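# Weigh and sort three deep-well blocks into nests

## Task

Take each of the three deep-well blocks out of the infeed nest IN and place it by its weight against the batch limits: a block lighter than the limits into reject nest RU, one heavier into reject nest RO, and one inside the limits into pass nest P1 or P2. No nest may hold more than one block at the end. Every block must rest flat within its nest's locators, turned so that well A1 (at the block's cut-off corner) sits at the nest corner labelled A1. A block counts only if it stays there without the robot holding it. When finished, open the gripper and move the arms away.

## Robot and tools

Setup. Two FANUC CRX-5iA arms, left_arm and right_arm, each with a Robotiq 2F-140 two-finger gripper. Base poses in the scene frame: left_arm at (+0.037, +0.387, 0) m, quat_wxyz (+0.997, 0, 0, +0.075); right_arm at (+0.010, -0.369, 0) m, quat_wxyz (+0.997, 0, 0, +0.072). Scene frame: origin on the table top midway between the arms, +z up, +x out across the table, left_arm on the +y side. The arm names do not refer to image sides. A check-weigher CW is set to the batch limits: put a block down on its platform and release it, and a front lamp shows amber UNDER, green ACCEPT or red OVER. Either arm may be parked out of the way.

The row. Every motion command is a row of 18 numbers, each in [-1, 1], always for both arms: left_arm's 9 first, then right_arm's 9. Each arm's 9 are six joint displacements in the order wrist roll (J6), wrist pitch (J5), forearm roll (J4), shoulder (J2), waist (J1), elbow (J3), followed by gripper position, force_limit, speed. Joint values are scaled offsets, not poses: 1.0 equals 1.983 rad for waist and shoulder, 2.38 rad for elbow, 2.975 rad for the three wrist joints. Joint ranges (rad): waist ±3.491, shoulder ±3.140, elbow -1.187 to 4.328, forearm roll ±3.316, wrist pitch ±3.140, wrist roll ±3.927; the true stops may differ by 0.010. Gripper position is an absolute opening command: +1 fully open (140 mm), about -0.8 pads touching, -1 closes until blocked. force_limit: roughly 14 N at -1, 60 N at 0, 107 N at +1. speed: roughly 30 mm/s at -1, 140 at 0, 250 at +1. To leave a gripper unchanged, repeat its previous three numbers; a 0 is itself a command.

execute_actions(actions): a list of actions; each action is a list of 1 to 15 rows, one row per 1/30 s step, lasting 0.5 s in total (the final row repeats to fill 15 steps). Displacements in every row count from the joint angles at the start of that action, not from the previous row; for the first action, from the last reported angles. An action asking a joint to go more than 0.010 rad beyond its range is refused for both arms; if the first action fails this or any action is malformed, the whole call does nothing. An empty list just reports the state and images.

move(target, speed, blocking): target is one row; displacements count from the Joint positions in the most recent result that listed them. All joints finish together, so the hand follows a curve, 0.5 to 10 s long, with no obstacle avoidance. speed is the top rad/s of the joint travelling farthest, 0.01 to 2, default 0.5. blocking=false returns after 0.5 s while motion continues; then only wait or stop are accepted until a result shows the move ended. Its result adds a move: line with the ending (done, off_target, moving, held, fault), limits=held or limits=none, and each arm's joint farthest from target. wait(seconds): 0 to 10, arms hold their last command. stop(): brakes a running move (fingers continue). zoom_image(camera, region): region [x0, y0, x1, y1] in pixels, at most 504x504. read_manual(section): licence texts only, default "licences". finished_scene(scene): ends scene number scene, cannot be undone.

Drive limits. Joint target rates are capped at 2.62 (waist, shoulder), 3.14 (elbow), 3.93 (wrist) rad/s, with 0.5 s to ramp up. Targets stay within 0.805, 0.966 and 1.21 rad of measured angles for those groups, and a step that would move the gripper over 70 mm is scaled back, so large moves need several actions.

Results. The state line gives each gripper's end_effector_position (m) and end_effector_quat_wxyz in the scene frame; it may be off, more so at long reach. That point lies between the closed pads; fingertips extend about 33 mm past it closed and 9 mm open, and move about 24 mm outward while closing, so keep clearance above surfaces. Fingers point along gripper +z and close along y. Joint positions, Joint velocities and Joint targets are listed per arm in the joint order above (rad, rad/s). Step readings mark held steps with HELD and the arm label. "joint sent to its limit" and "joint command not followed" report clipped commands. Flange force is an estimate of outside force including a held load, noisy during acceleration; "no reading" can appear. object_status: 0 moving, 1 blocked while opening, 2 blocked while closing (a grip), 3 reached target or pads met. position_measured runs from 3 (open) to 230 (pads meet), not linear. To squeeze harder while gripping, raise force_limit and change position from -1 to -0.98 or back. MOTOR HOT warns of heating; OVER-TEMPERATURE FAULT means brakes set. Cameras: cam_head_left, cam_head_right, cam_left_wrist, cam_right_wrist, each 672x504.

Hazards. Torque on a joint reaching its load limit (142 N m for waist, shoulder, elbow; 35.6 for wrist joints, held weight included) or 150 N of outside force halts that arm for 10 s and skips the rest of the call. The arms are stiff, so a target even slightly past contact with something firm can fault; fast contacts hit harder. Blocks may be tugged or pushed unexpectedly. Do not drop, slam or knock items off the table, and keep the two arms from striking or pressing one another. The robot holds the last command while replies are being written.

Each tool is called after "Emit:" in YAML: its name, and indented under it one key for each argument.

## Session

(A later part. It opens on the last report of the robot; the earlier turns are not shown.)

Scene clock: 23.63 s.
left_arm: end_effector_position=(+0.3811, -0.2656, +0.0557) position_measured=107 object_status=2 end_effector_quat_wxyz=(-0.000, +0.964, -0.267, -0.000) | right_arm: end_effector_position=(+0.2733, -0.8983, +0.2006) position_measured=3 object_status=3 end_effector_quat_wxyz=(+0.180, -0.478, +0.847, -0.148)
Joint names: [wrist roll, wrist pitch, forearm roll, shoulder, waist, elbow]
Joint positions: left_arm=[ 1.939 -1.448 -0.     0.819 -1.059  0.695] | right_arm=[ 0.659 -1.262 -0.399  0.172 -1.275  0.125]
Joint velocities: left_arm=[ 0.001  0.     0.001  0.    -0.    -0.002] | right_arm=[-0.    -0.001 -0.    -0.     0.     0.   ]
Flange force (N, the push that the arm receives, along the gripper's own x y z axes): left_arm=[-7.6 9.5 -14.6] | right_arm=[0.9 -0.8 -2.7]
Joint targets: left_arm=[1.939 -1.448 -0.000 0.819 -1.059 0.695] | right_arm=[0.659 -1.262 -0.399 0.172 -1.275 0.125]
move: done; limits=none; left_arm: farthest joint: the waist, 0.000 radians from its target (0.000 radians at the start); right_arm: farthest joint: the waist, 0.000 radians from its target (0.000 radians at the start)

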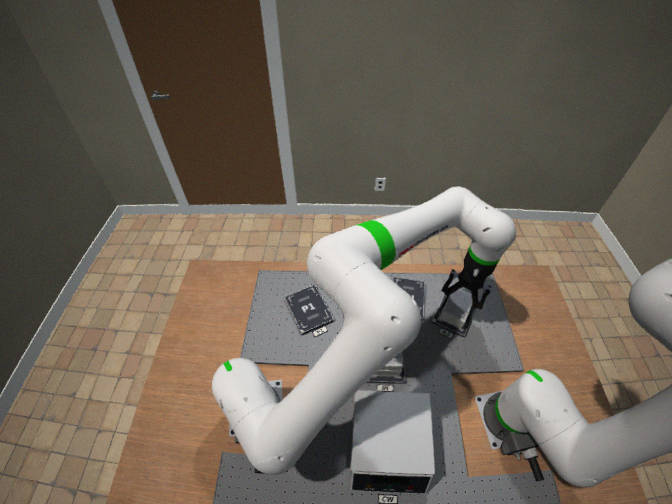

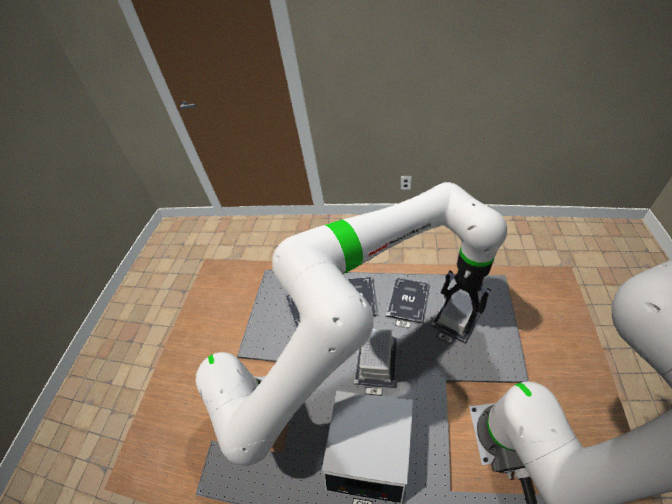

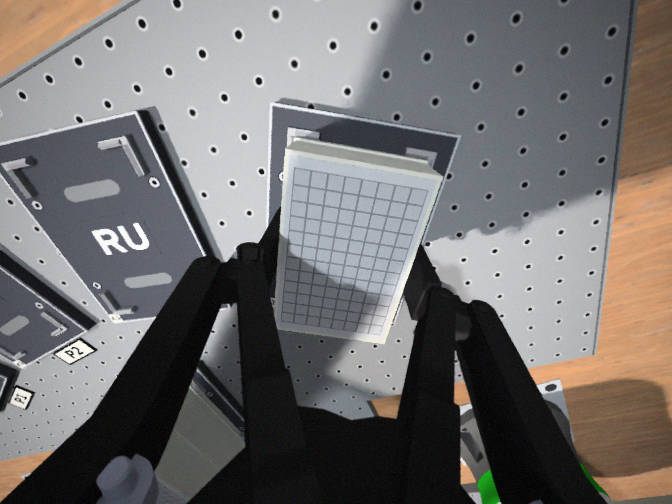

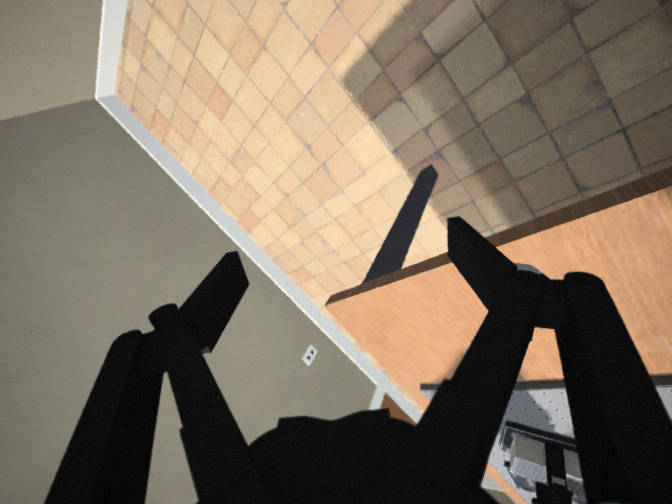

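Emit:
move:
  target: [0,0,0,0,-0.0008,0,-1,0,-0.5,0,0,0,0,0,0,1,0,0]
  speed: 0.01

Emit:
move:
  target: [0,0,0,0,0,0,0.6,0,-0.5,0,0,0,0,0,0,1,0,0]

Emit:
move:
  target: [0,-0.0672,0,0,0,0.084,0.6,0,-0.5,0,0,0,0,0,0,1,0,0]
  speed: 0.25

Emit:
zoom_image:
  camera: "cam_head_right"
  region: [400,270,520,360]

Scene clock: 24.67 s.
left_arm: end_effector_position=(+0.3801, -0.2661, +0.0556) position_measured=107 object_status=2 end_effector_quat_wxyz=(-0.000, +0.963, -0.268, -0.000) | right_arm: end_effector_position=(+0.2733, -0.8983, +0.2006) position_measured=3 object_status=3 end_effector_quat_wxyz=(+0.180, -0.478, +0.847, -0.148)
Joint names: [wrist roll, wrist pitch, forearm roll, shoulder, waist, elbow]
Joint positions: left_arm=[ 1.939 -1.448 -0.     0.819 -1.061  0.695] | right_arm=[ 0.659 -1.262 -0.399  0.172 -1.275  0.125]
Joint velocities: left_arm=[-0.     0.    -0.    -0.001 -0.001 -0.   ] | right_arm=[ 0.     0.001  0.001  0.    -0.     0.   ]
Flange force (N, the push that the arm receives, along the gripper's own x y z axes): left_arm=[-1.1 1.0 -10.2] | right_arm=[-0.5 -0.2 -2.7]
Joint targets: left_arm=[1.939 -1.448 -0.000 0.819 -1.061 0.695] | right_arm=[0.659 -1.262 -0.399 0.172 -1.275 0.125]
move: done; limits=none; left_arm: farthest joint: the waist, 0.000 radians from its target (0.001 radians at the start); right_arm: farthest joint: the waist, 0.000 radians from its target (0.000 radians at the start)

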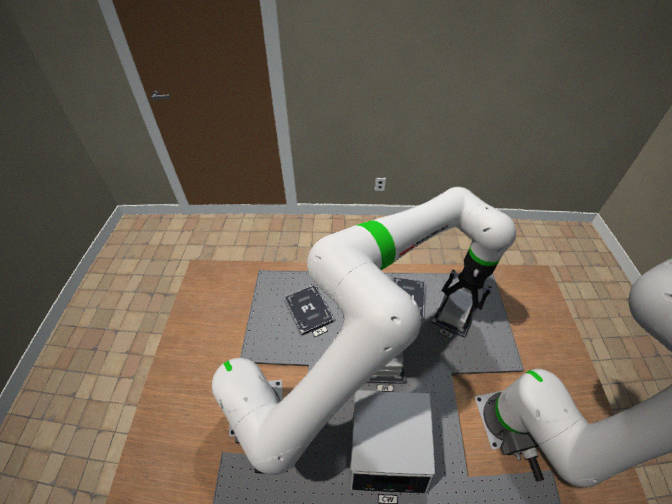

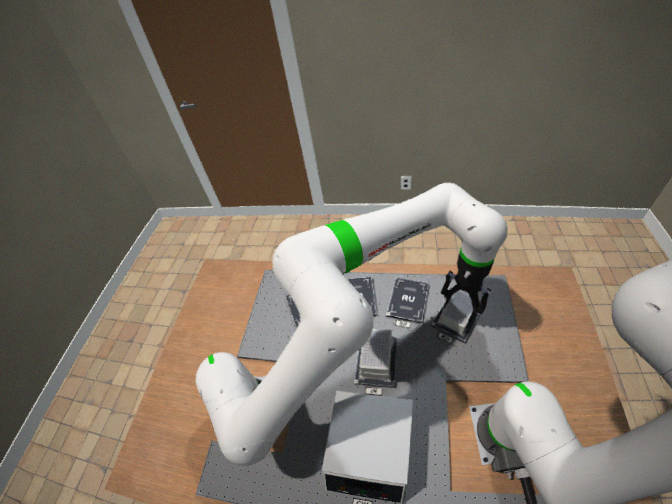

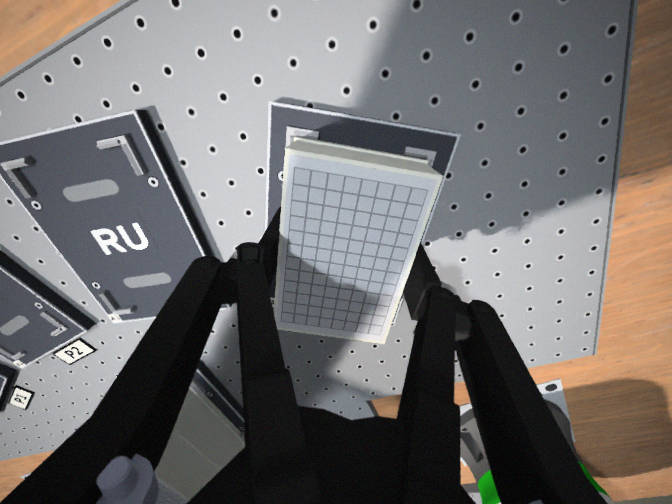

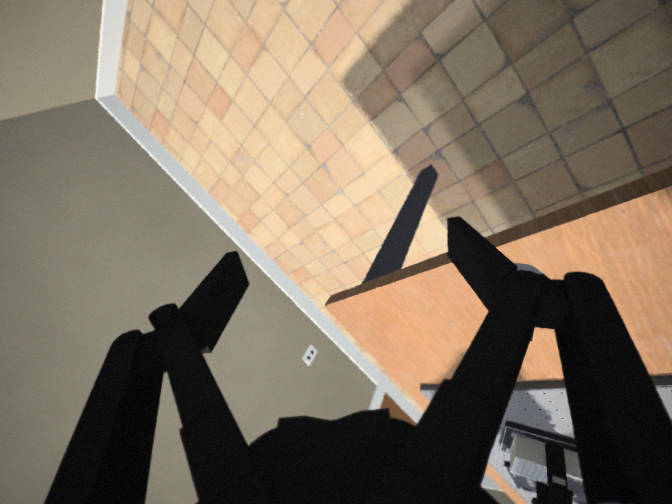

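Scene clock: 25.30 s.
left_arm: end_effector_position=(+0.3801, -0.2661, +0.0555) position_measured=53 object_status=3 end_effector_quat_wxyz=(-0.000, +0.963, -0.268, -0.000) | right_arm: end_effector_position=(+0.2733, -0.8983, +0.2006) position_measured=3 object_status=3 end_effector_quat_wxyz=(+0.180, -0.478, +0.847, -0.148)
Joint names: [wrist roll, wrist pitch, forearm roll, shoulder, waist, elbow]
Joint positions: left_arm=[ 1.939 -1.448 -0.     0.819 -1.061  0.695] | right_arm=[ 0.659 -1.262 -0.399  0.172 -1.275  0.125]
Joint velocities: left_arm=[ 0.     0.    -0.001 -0.     0.     0.001] | right_arm=[-0.     0.     0.001 -0.001 -0.    -0.   ]
Flange force (N, the push that the arm receives, along the gripper's own x y z axes): left_arm=[-5.0 -2.1 -2.2] | right_arm=[-2.8 -1.4 -1.1]
Joint targets: left_arm=[1.939 -1.448 -0.000 0.819 -1.061 0.695] | right_arm=[0.659 -1.262 -0.399 0.172 -1.275 0.125]
move: done; limits=none; left_arm: farthest joint: the waist, 0.000 radians from its target (0.000 radians at the start); right_arm: farthest joint: the waist, 0.000 radians from its target (0.000 radians at the start)

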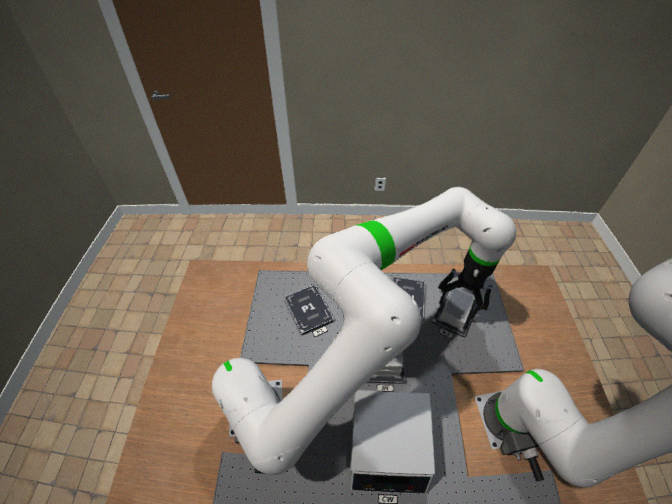

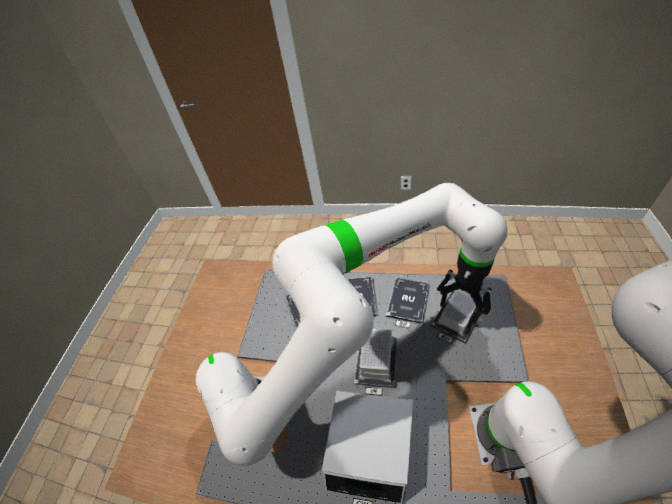

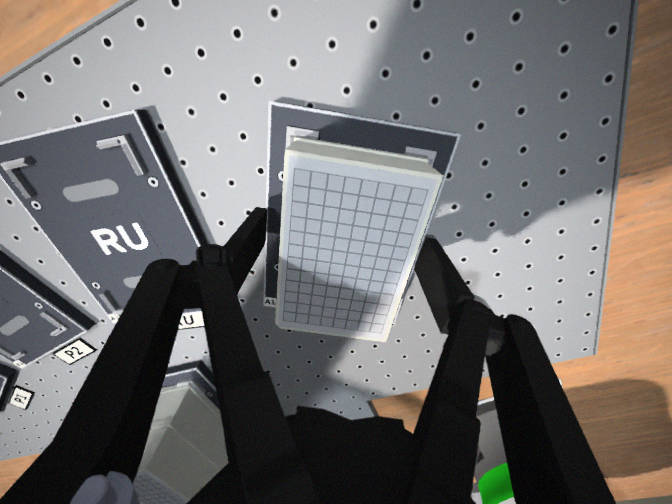

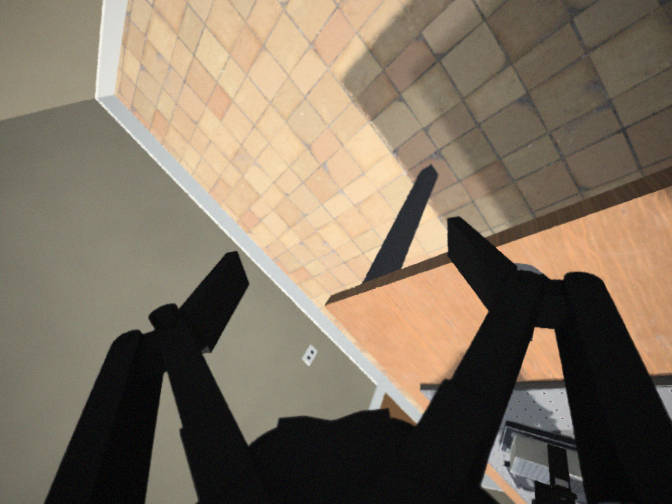

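Scene clock: 26.57 s.
left_arm: end_effector_position=(+0.3813, -0.2677, +0.1413) position_measured=53 object_status=3 end_effector_quat_wxyz=(-0.000, +0.963, -0.268, -0.000) | right_arm: end_effector_position=(+0.2733, -0.8983, +0.2006) position_measured=3 object_status=3 end_effector_quat_wxyz=(+0.180, -0.478, +0.847, -0.148)
Joint names: [wrist roll, wrist pitch, forearm roll, shoulder, waist, elbow]
Joint positions: left_arm=[ 1.939 -1.648 -0.     0.819 -1.061  0.895] | right_arm=[ 0.659 -1.262 -0.399  0.172 -1.275  0.125]
Joint velocities: left_arm=[-0.    -0.001  0.001 -0.     0.     0.002] | right_arm=[-0.    -0.    -0.     0.    -0.    -0.001]
Flange force (N, the push that the arm receives, along the gripper's own x y z axes): left_arm=[-7.2 -3.1 -0.9] | right_arm=[-2.9 1.2 -2.8]
Joint targets: left_arm=[1.939 -1.648 -0.000 0.819 -1.061 0.895] | right_arm=[0.659 -1.262 -0.399 0.172 -1.275 0.125]
move: done; limits=none; left_arm: farthest joint: the waist, 0.000 radians from its target (0.000 radians at the start); right_arm: farthest joint: the waist, 0.000 radians from its target (0.000 radians at the start)

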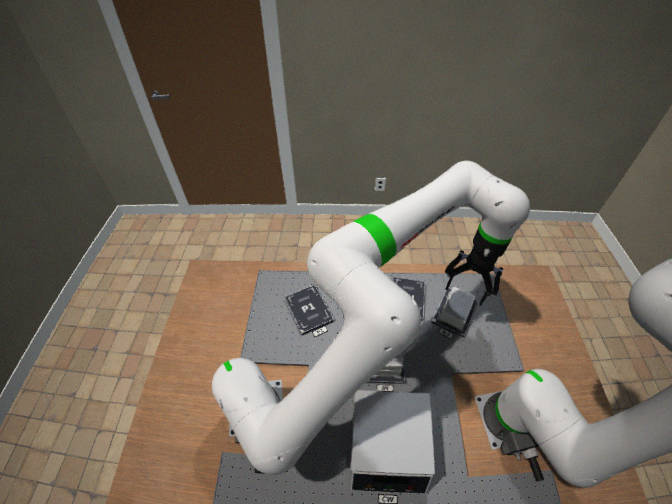

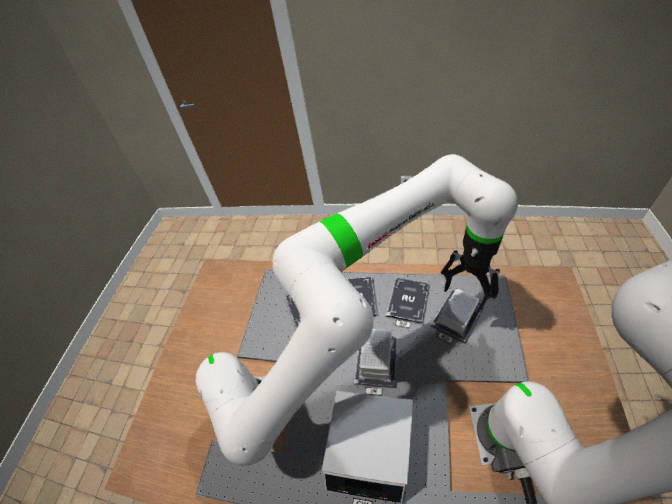

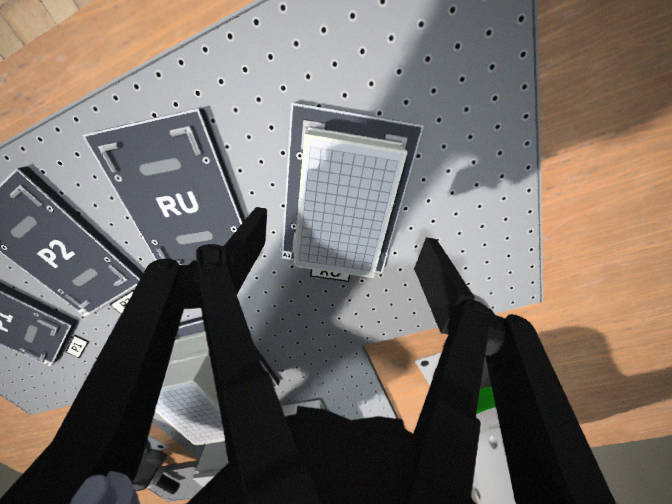

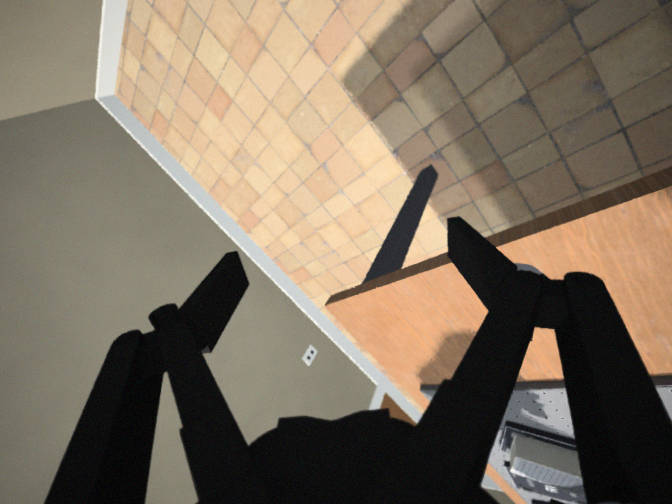

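Region (400, 270, 520, 360) of cam_head_right's 672x504 image, scaled by 4.200, with more detail than that image has; it fills the top 378 rows of this view, and the rest is white.

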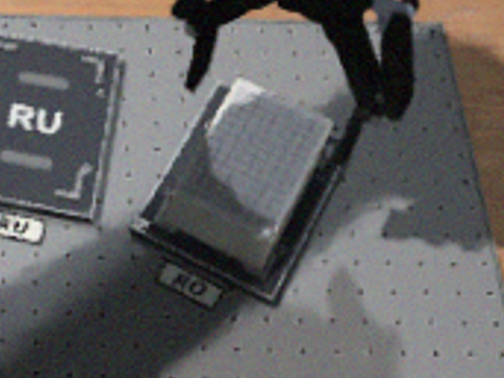

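Emit:
move:
  target: [0.1476,0.1074,0,-0.4312,0.0318,-0.4931,0.6,0,-0.5,0,0,0,0,0,0,1,0,0]
  speed: 0.7

Emit:
zoom_image:
  camera: "cam_left_wrist"
  region: [500,0,672,200]

Emit:
move:
  target: [0,0.0349,0,0.016,0,-0.0303,0.6,0,-0.5,0,0,0,0,0,0,1,0,0]
  speed: 0.12

Emit:
move:
  target: [0,0,0,0,0,0,-1,0,-0.5,0,0,0,0,0,0,1,0,0]

Scene clock: 29.10 s.
left_arm: end_effector_position=(+0.2067, -0.0009, +0.1351) position_measured=53 object_status=3 end_effector_quat_wxyz=(+0.000, +1.000, -0.020, +0.000) | right_arm: end_effector_position=(+0.2733, -0.8983, +0.2006) position_measured=3 object_status=3 end_effector_quat_wxyz=(+0.180, -0.478, +0.847, -0.148)
Joint names: [wrist roll, wrist pitch, forearm roll, shoulder, waist, elbow]
Joint positions: left_arm=[ 2.378 -1.328 -0.    -0.036 -0.998 -0.278] | right_arm=[ 0.659 -1.262 -0.399  0.172 -1.275  0.125]
Joint velocities: left_arm=[ 0.001  0.001 -0.001 -0.002  0.    -0.001] | right_arm=[-0.    -0.     0.    -0.    -0.     0.001]
Flange force (N, the push that the arm receives, along the gripper's own x y z axes): left_arm=[-2.1 -1.5 -4.1] | right_arm=[-1.2 0.4 -1.6]
Joint targets: left_arm=[2.378 -1.328 -0.000 -0.036 -0.998 -0.278] | right_arm=[0.659 -1.262 -0.399 0.172 -1.275 0.125]
move: done; limits=none; left_arm: farthest joint: the waist, 0.000 radians from its target (0.063 radians at the start); right_arm: farthest joint: the waist, 0.000 radians from its target (0.000 radians at the start)

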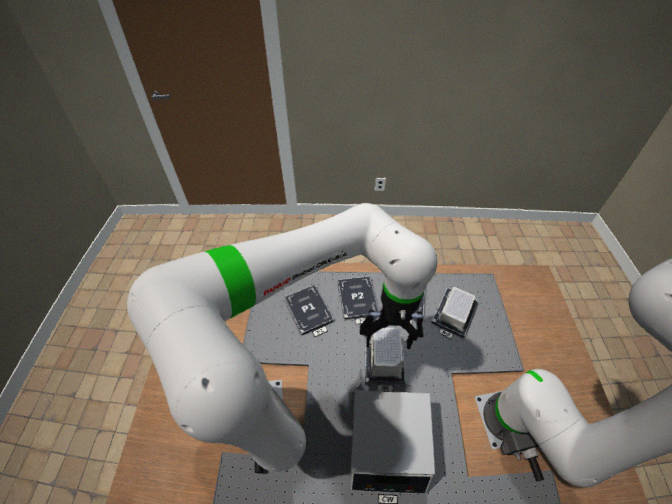

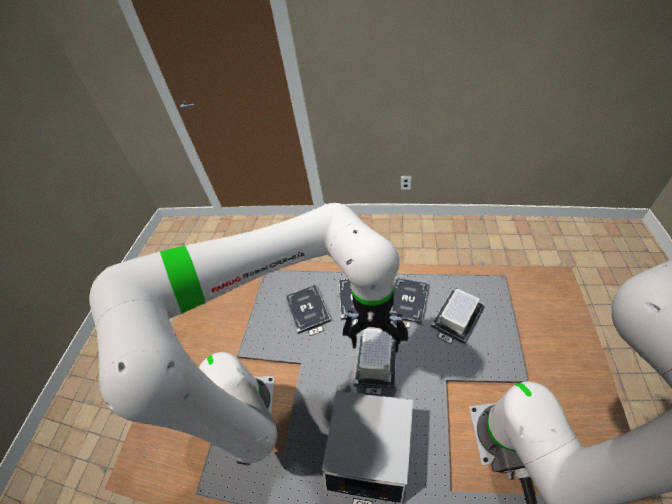

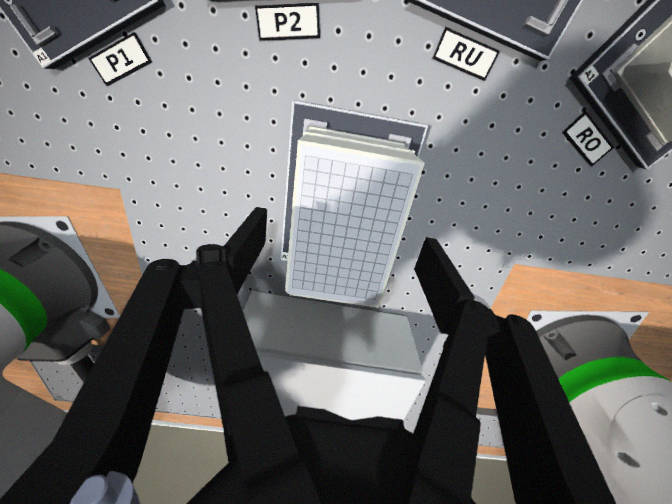

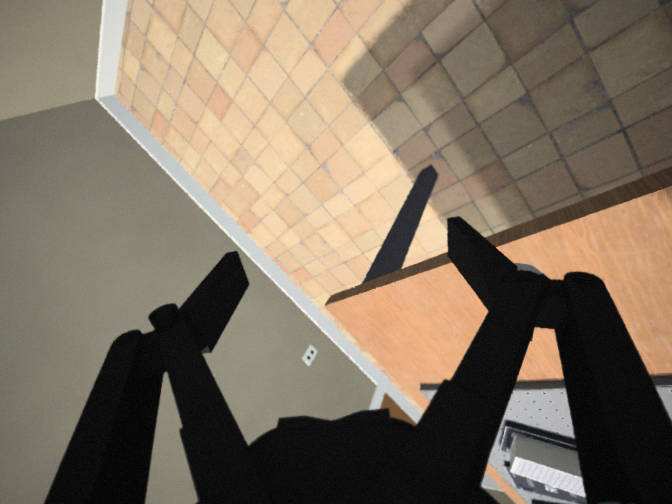

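Region (500, 0, 672, 200) of cam_left_wrist's 672x504 image, scaled by 2.520, with more detail than that image has; it fills the left 433 columns of this view, and the rest is white.

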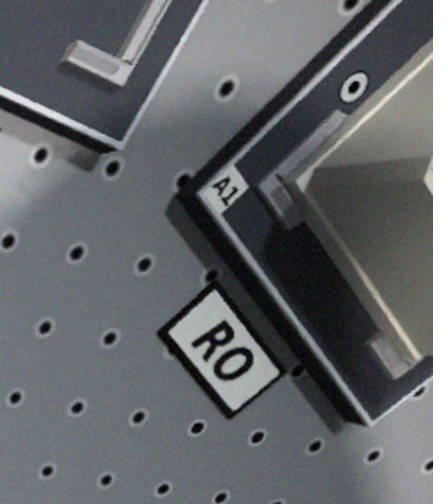

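Scene clock: 30.37 s.
left_arm: end_effector_position=(+0.2067, -0.0010, +0.0927) position_measured=53 object_status=3 end_effector_quat_wxyz=(+0.000, +1.000, -0.020, +0.000) | right_arm: end_effector_position=(+0.2733, -0.8983, +0.2006) position_measured=3 object_status=3 end_effector_quat_wxyz=(+0.180, -0.478, +0.847, -0.148)
Joint names: [wrist roll, wrist pitch, forearm roll, shoulder, waist, elbow]
Joint positions: left_arm=[ 2.378 -1.224 -0.    -0.005 -0.998 -0.35 ] | right_arm=[ 0.659 -1.262 -0.399  0.172 -1.275  0.125]
Joint velocities: left_arm=[-0.     0.002  0.     0.001 -0.    -0.001] | right_arm=[-0.     0.002  0.     0.    -0.     0.   ]
Flange force (N, the push that the arm receives, along the gripper's own x y z axes): left_arm=[-1.7 0.3 -4.0] | right_arm=[-1.5 0.7 -2.0]
Joint targets: left_arm=[2.378 -1.224 -0.000 -0.005 -0.998 -0.350] | right_arm=[0.659 -1.262 -0.399 0.172 -1.275 0.125]
move: done; limits=none; left_arm: farthest joint: the waist, 0.000 radians from its target (0.000 radians at the start); right_arm: farthest joint: the waist, 0.000 radians from its target (0.000 radians at the start)

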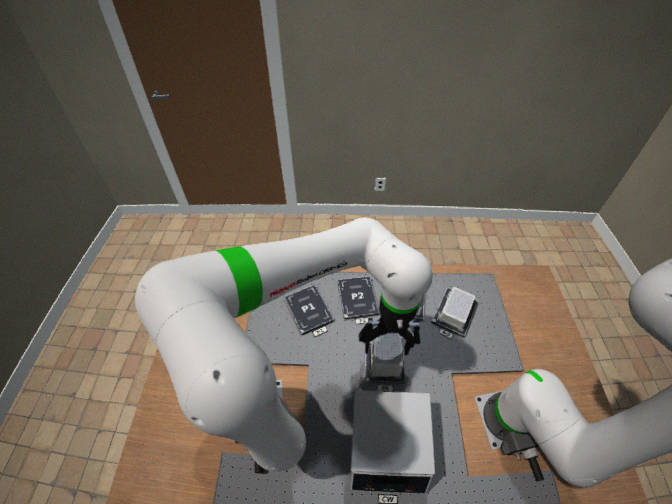

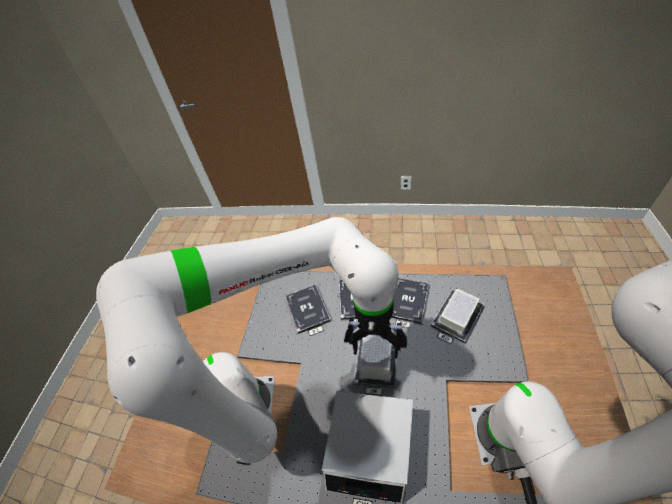

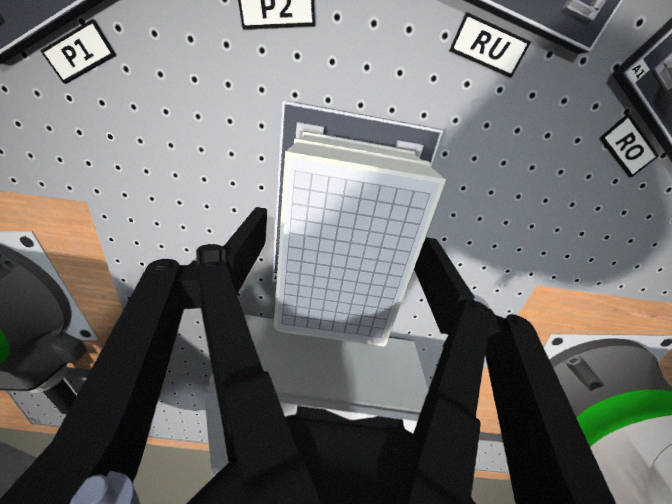

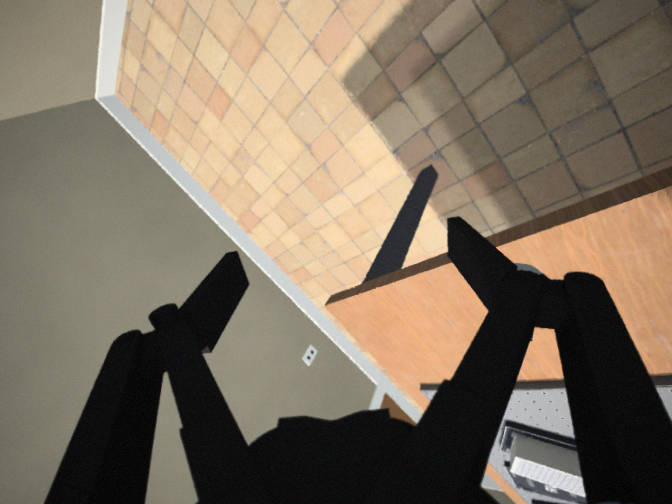

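Scene clock: 30.97 s.
left_arm: end_effector_position=(+0.2067, -0.0010, +0.0927) position_measured=105 object_status=2 end_effector_quat_wxyz=(+0.000, +1.000, -0.020, +0.000) | right_arm: end_effector_position=(+0.2733, -0.8983, +0.2006) position_measured=3 object_status=3 end_effector_quat_wxyz=(+0.180, -0.478, +0.847, -0.148)
Joint names: [wrist roll, wrist pitch, forearm roll, shoulder, waist, elbow]
Joint positions: left_arm=[ 2.378 -1.224 -0.    -0.005 -0.998 -0.35 ] | right_arm=[ 0.659 -1.262 -0.399  0.172 -1.275  0.125]
Joint velocities: left_arm=[ 0.    -0.     0.     0.001 -0.     0.   ] | right_arm=[ 0.     0.     0.     0.    -0.    -0.001]
Flange force (N, the push that the arm receives, along the gripper's own x y z axes): left_arm=[-1.6 -8.7 -41.7] | right_arm=[-2.7 2.9 -1.5]
Joint targets: left_arm=[2.378 -1.224 -0.000 -0.005 -0.998 -0.350] | right_arm=[0.659 -1.262 -0.399 0.172 -1.275 0.125]
move: done; limits=none; left_arm: farthest joint: the waist, 0.000 radians from its target (0.000 radians at the start); right_arm: farthest joint: the waist, 0.000 radians from its target (0.000 radians at the start)

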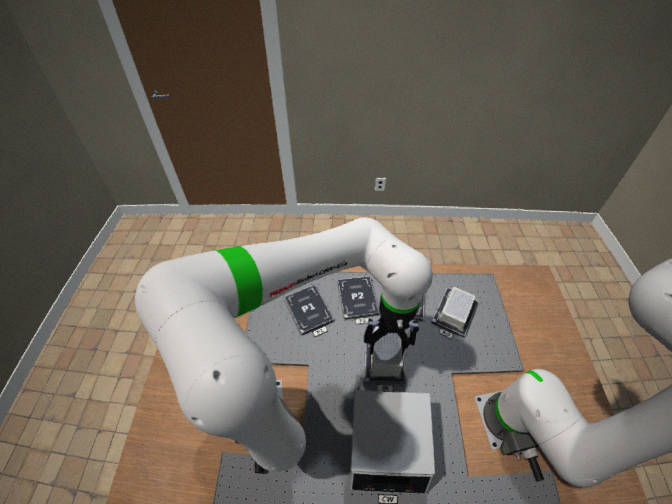

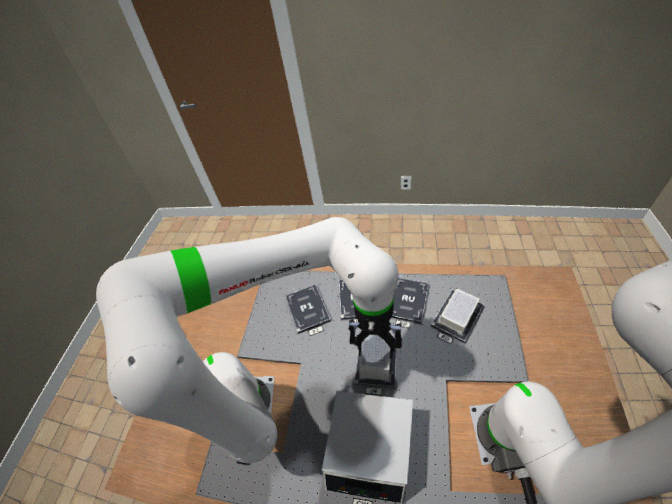

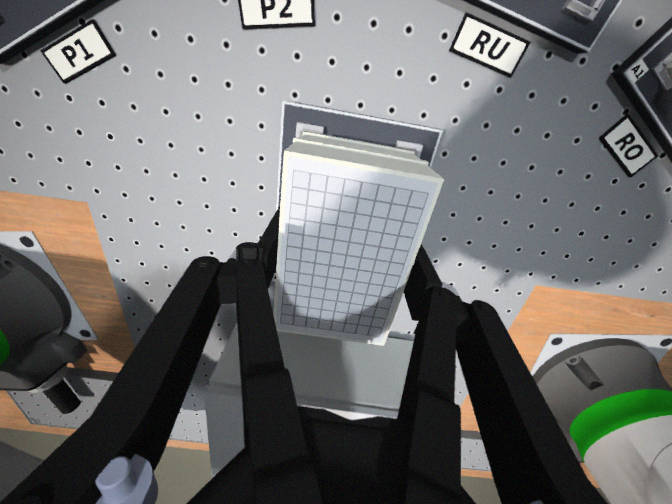

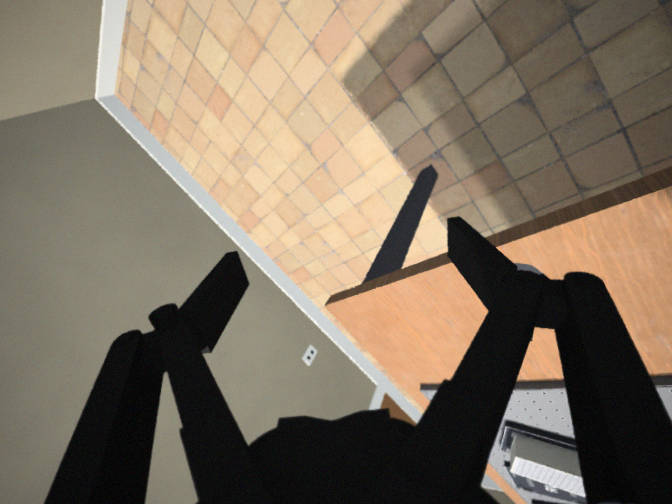

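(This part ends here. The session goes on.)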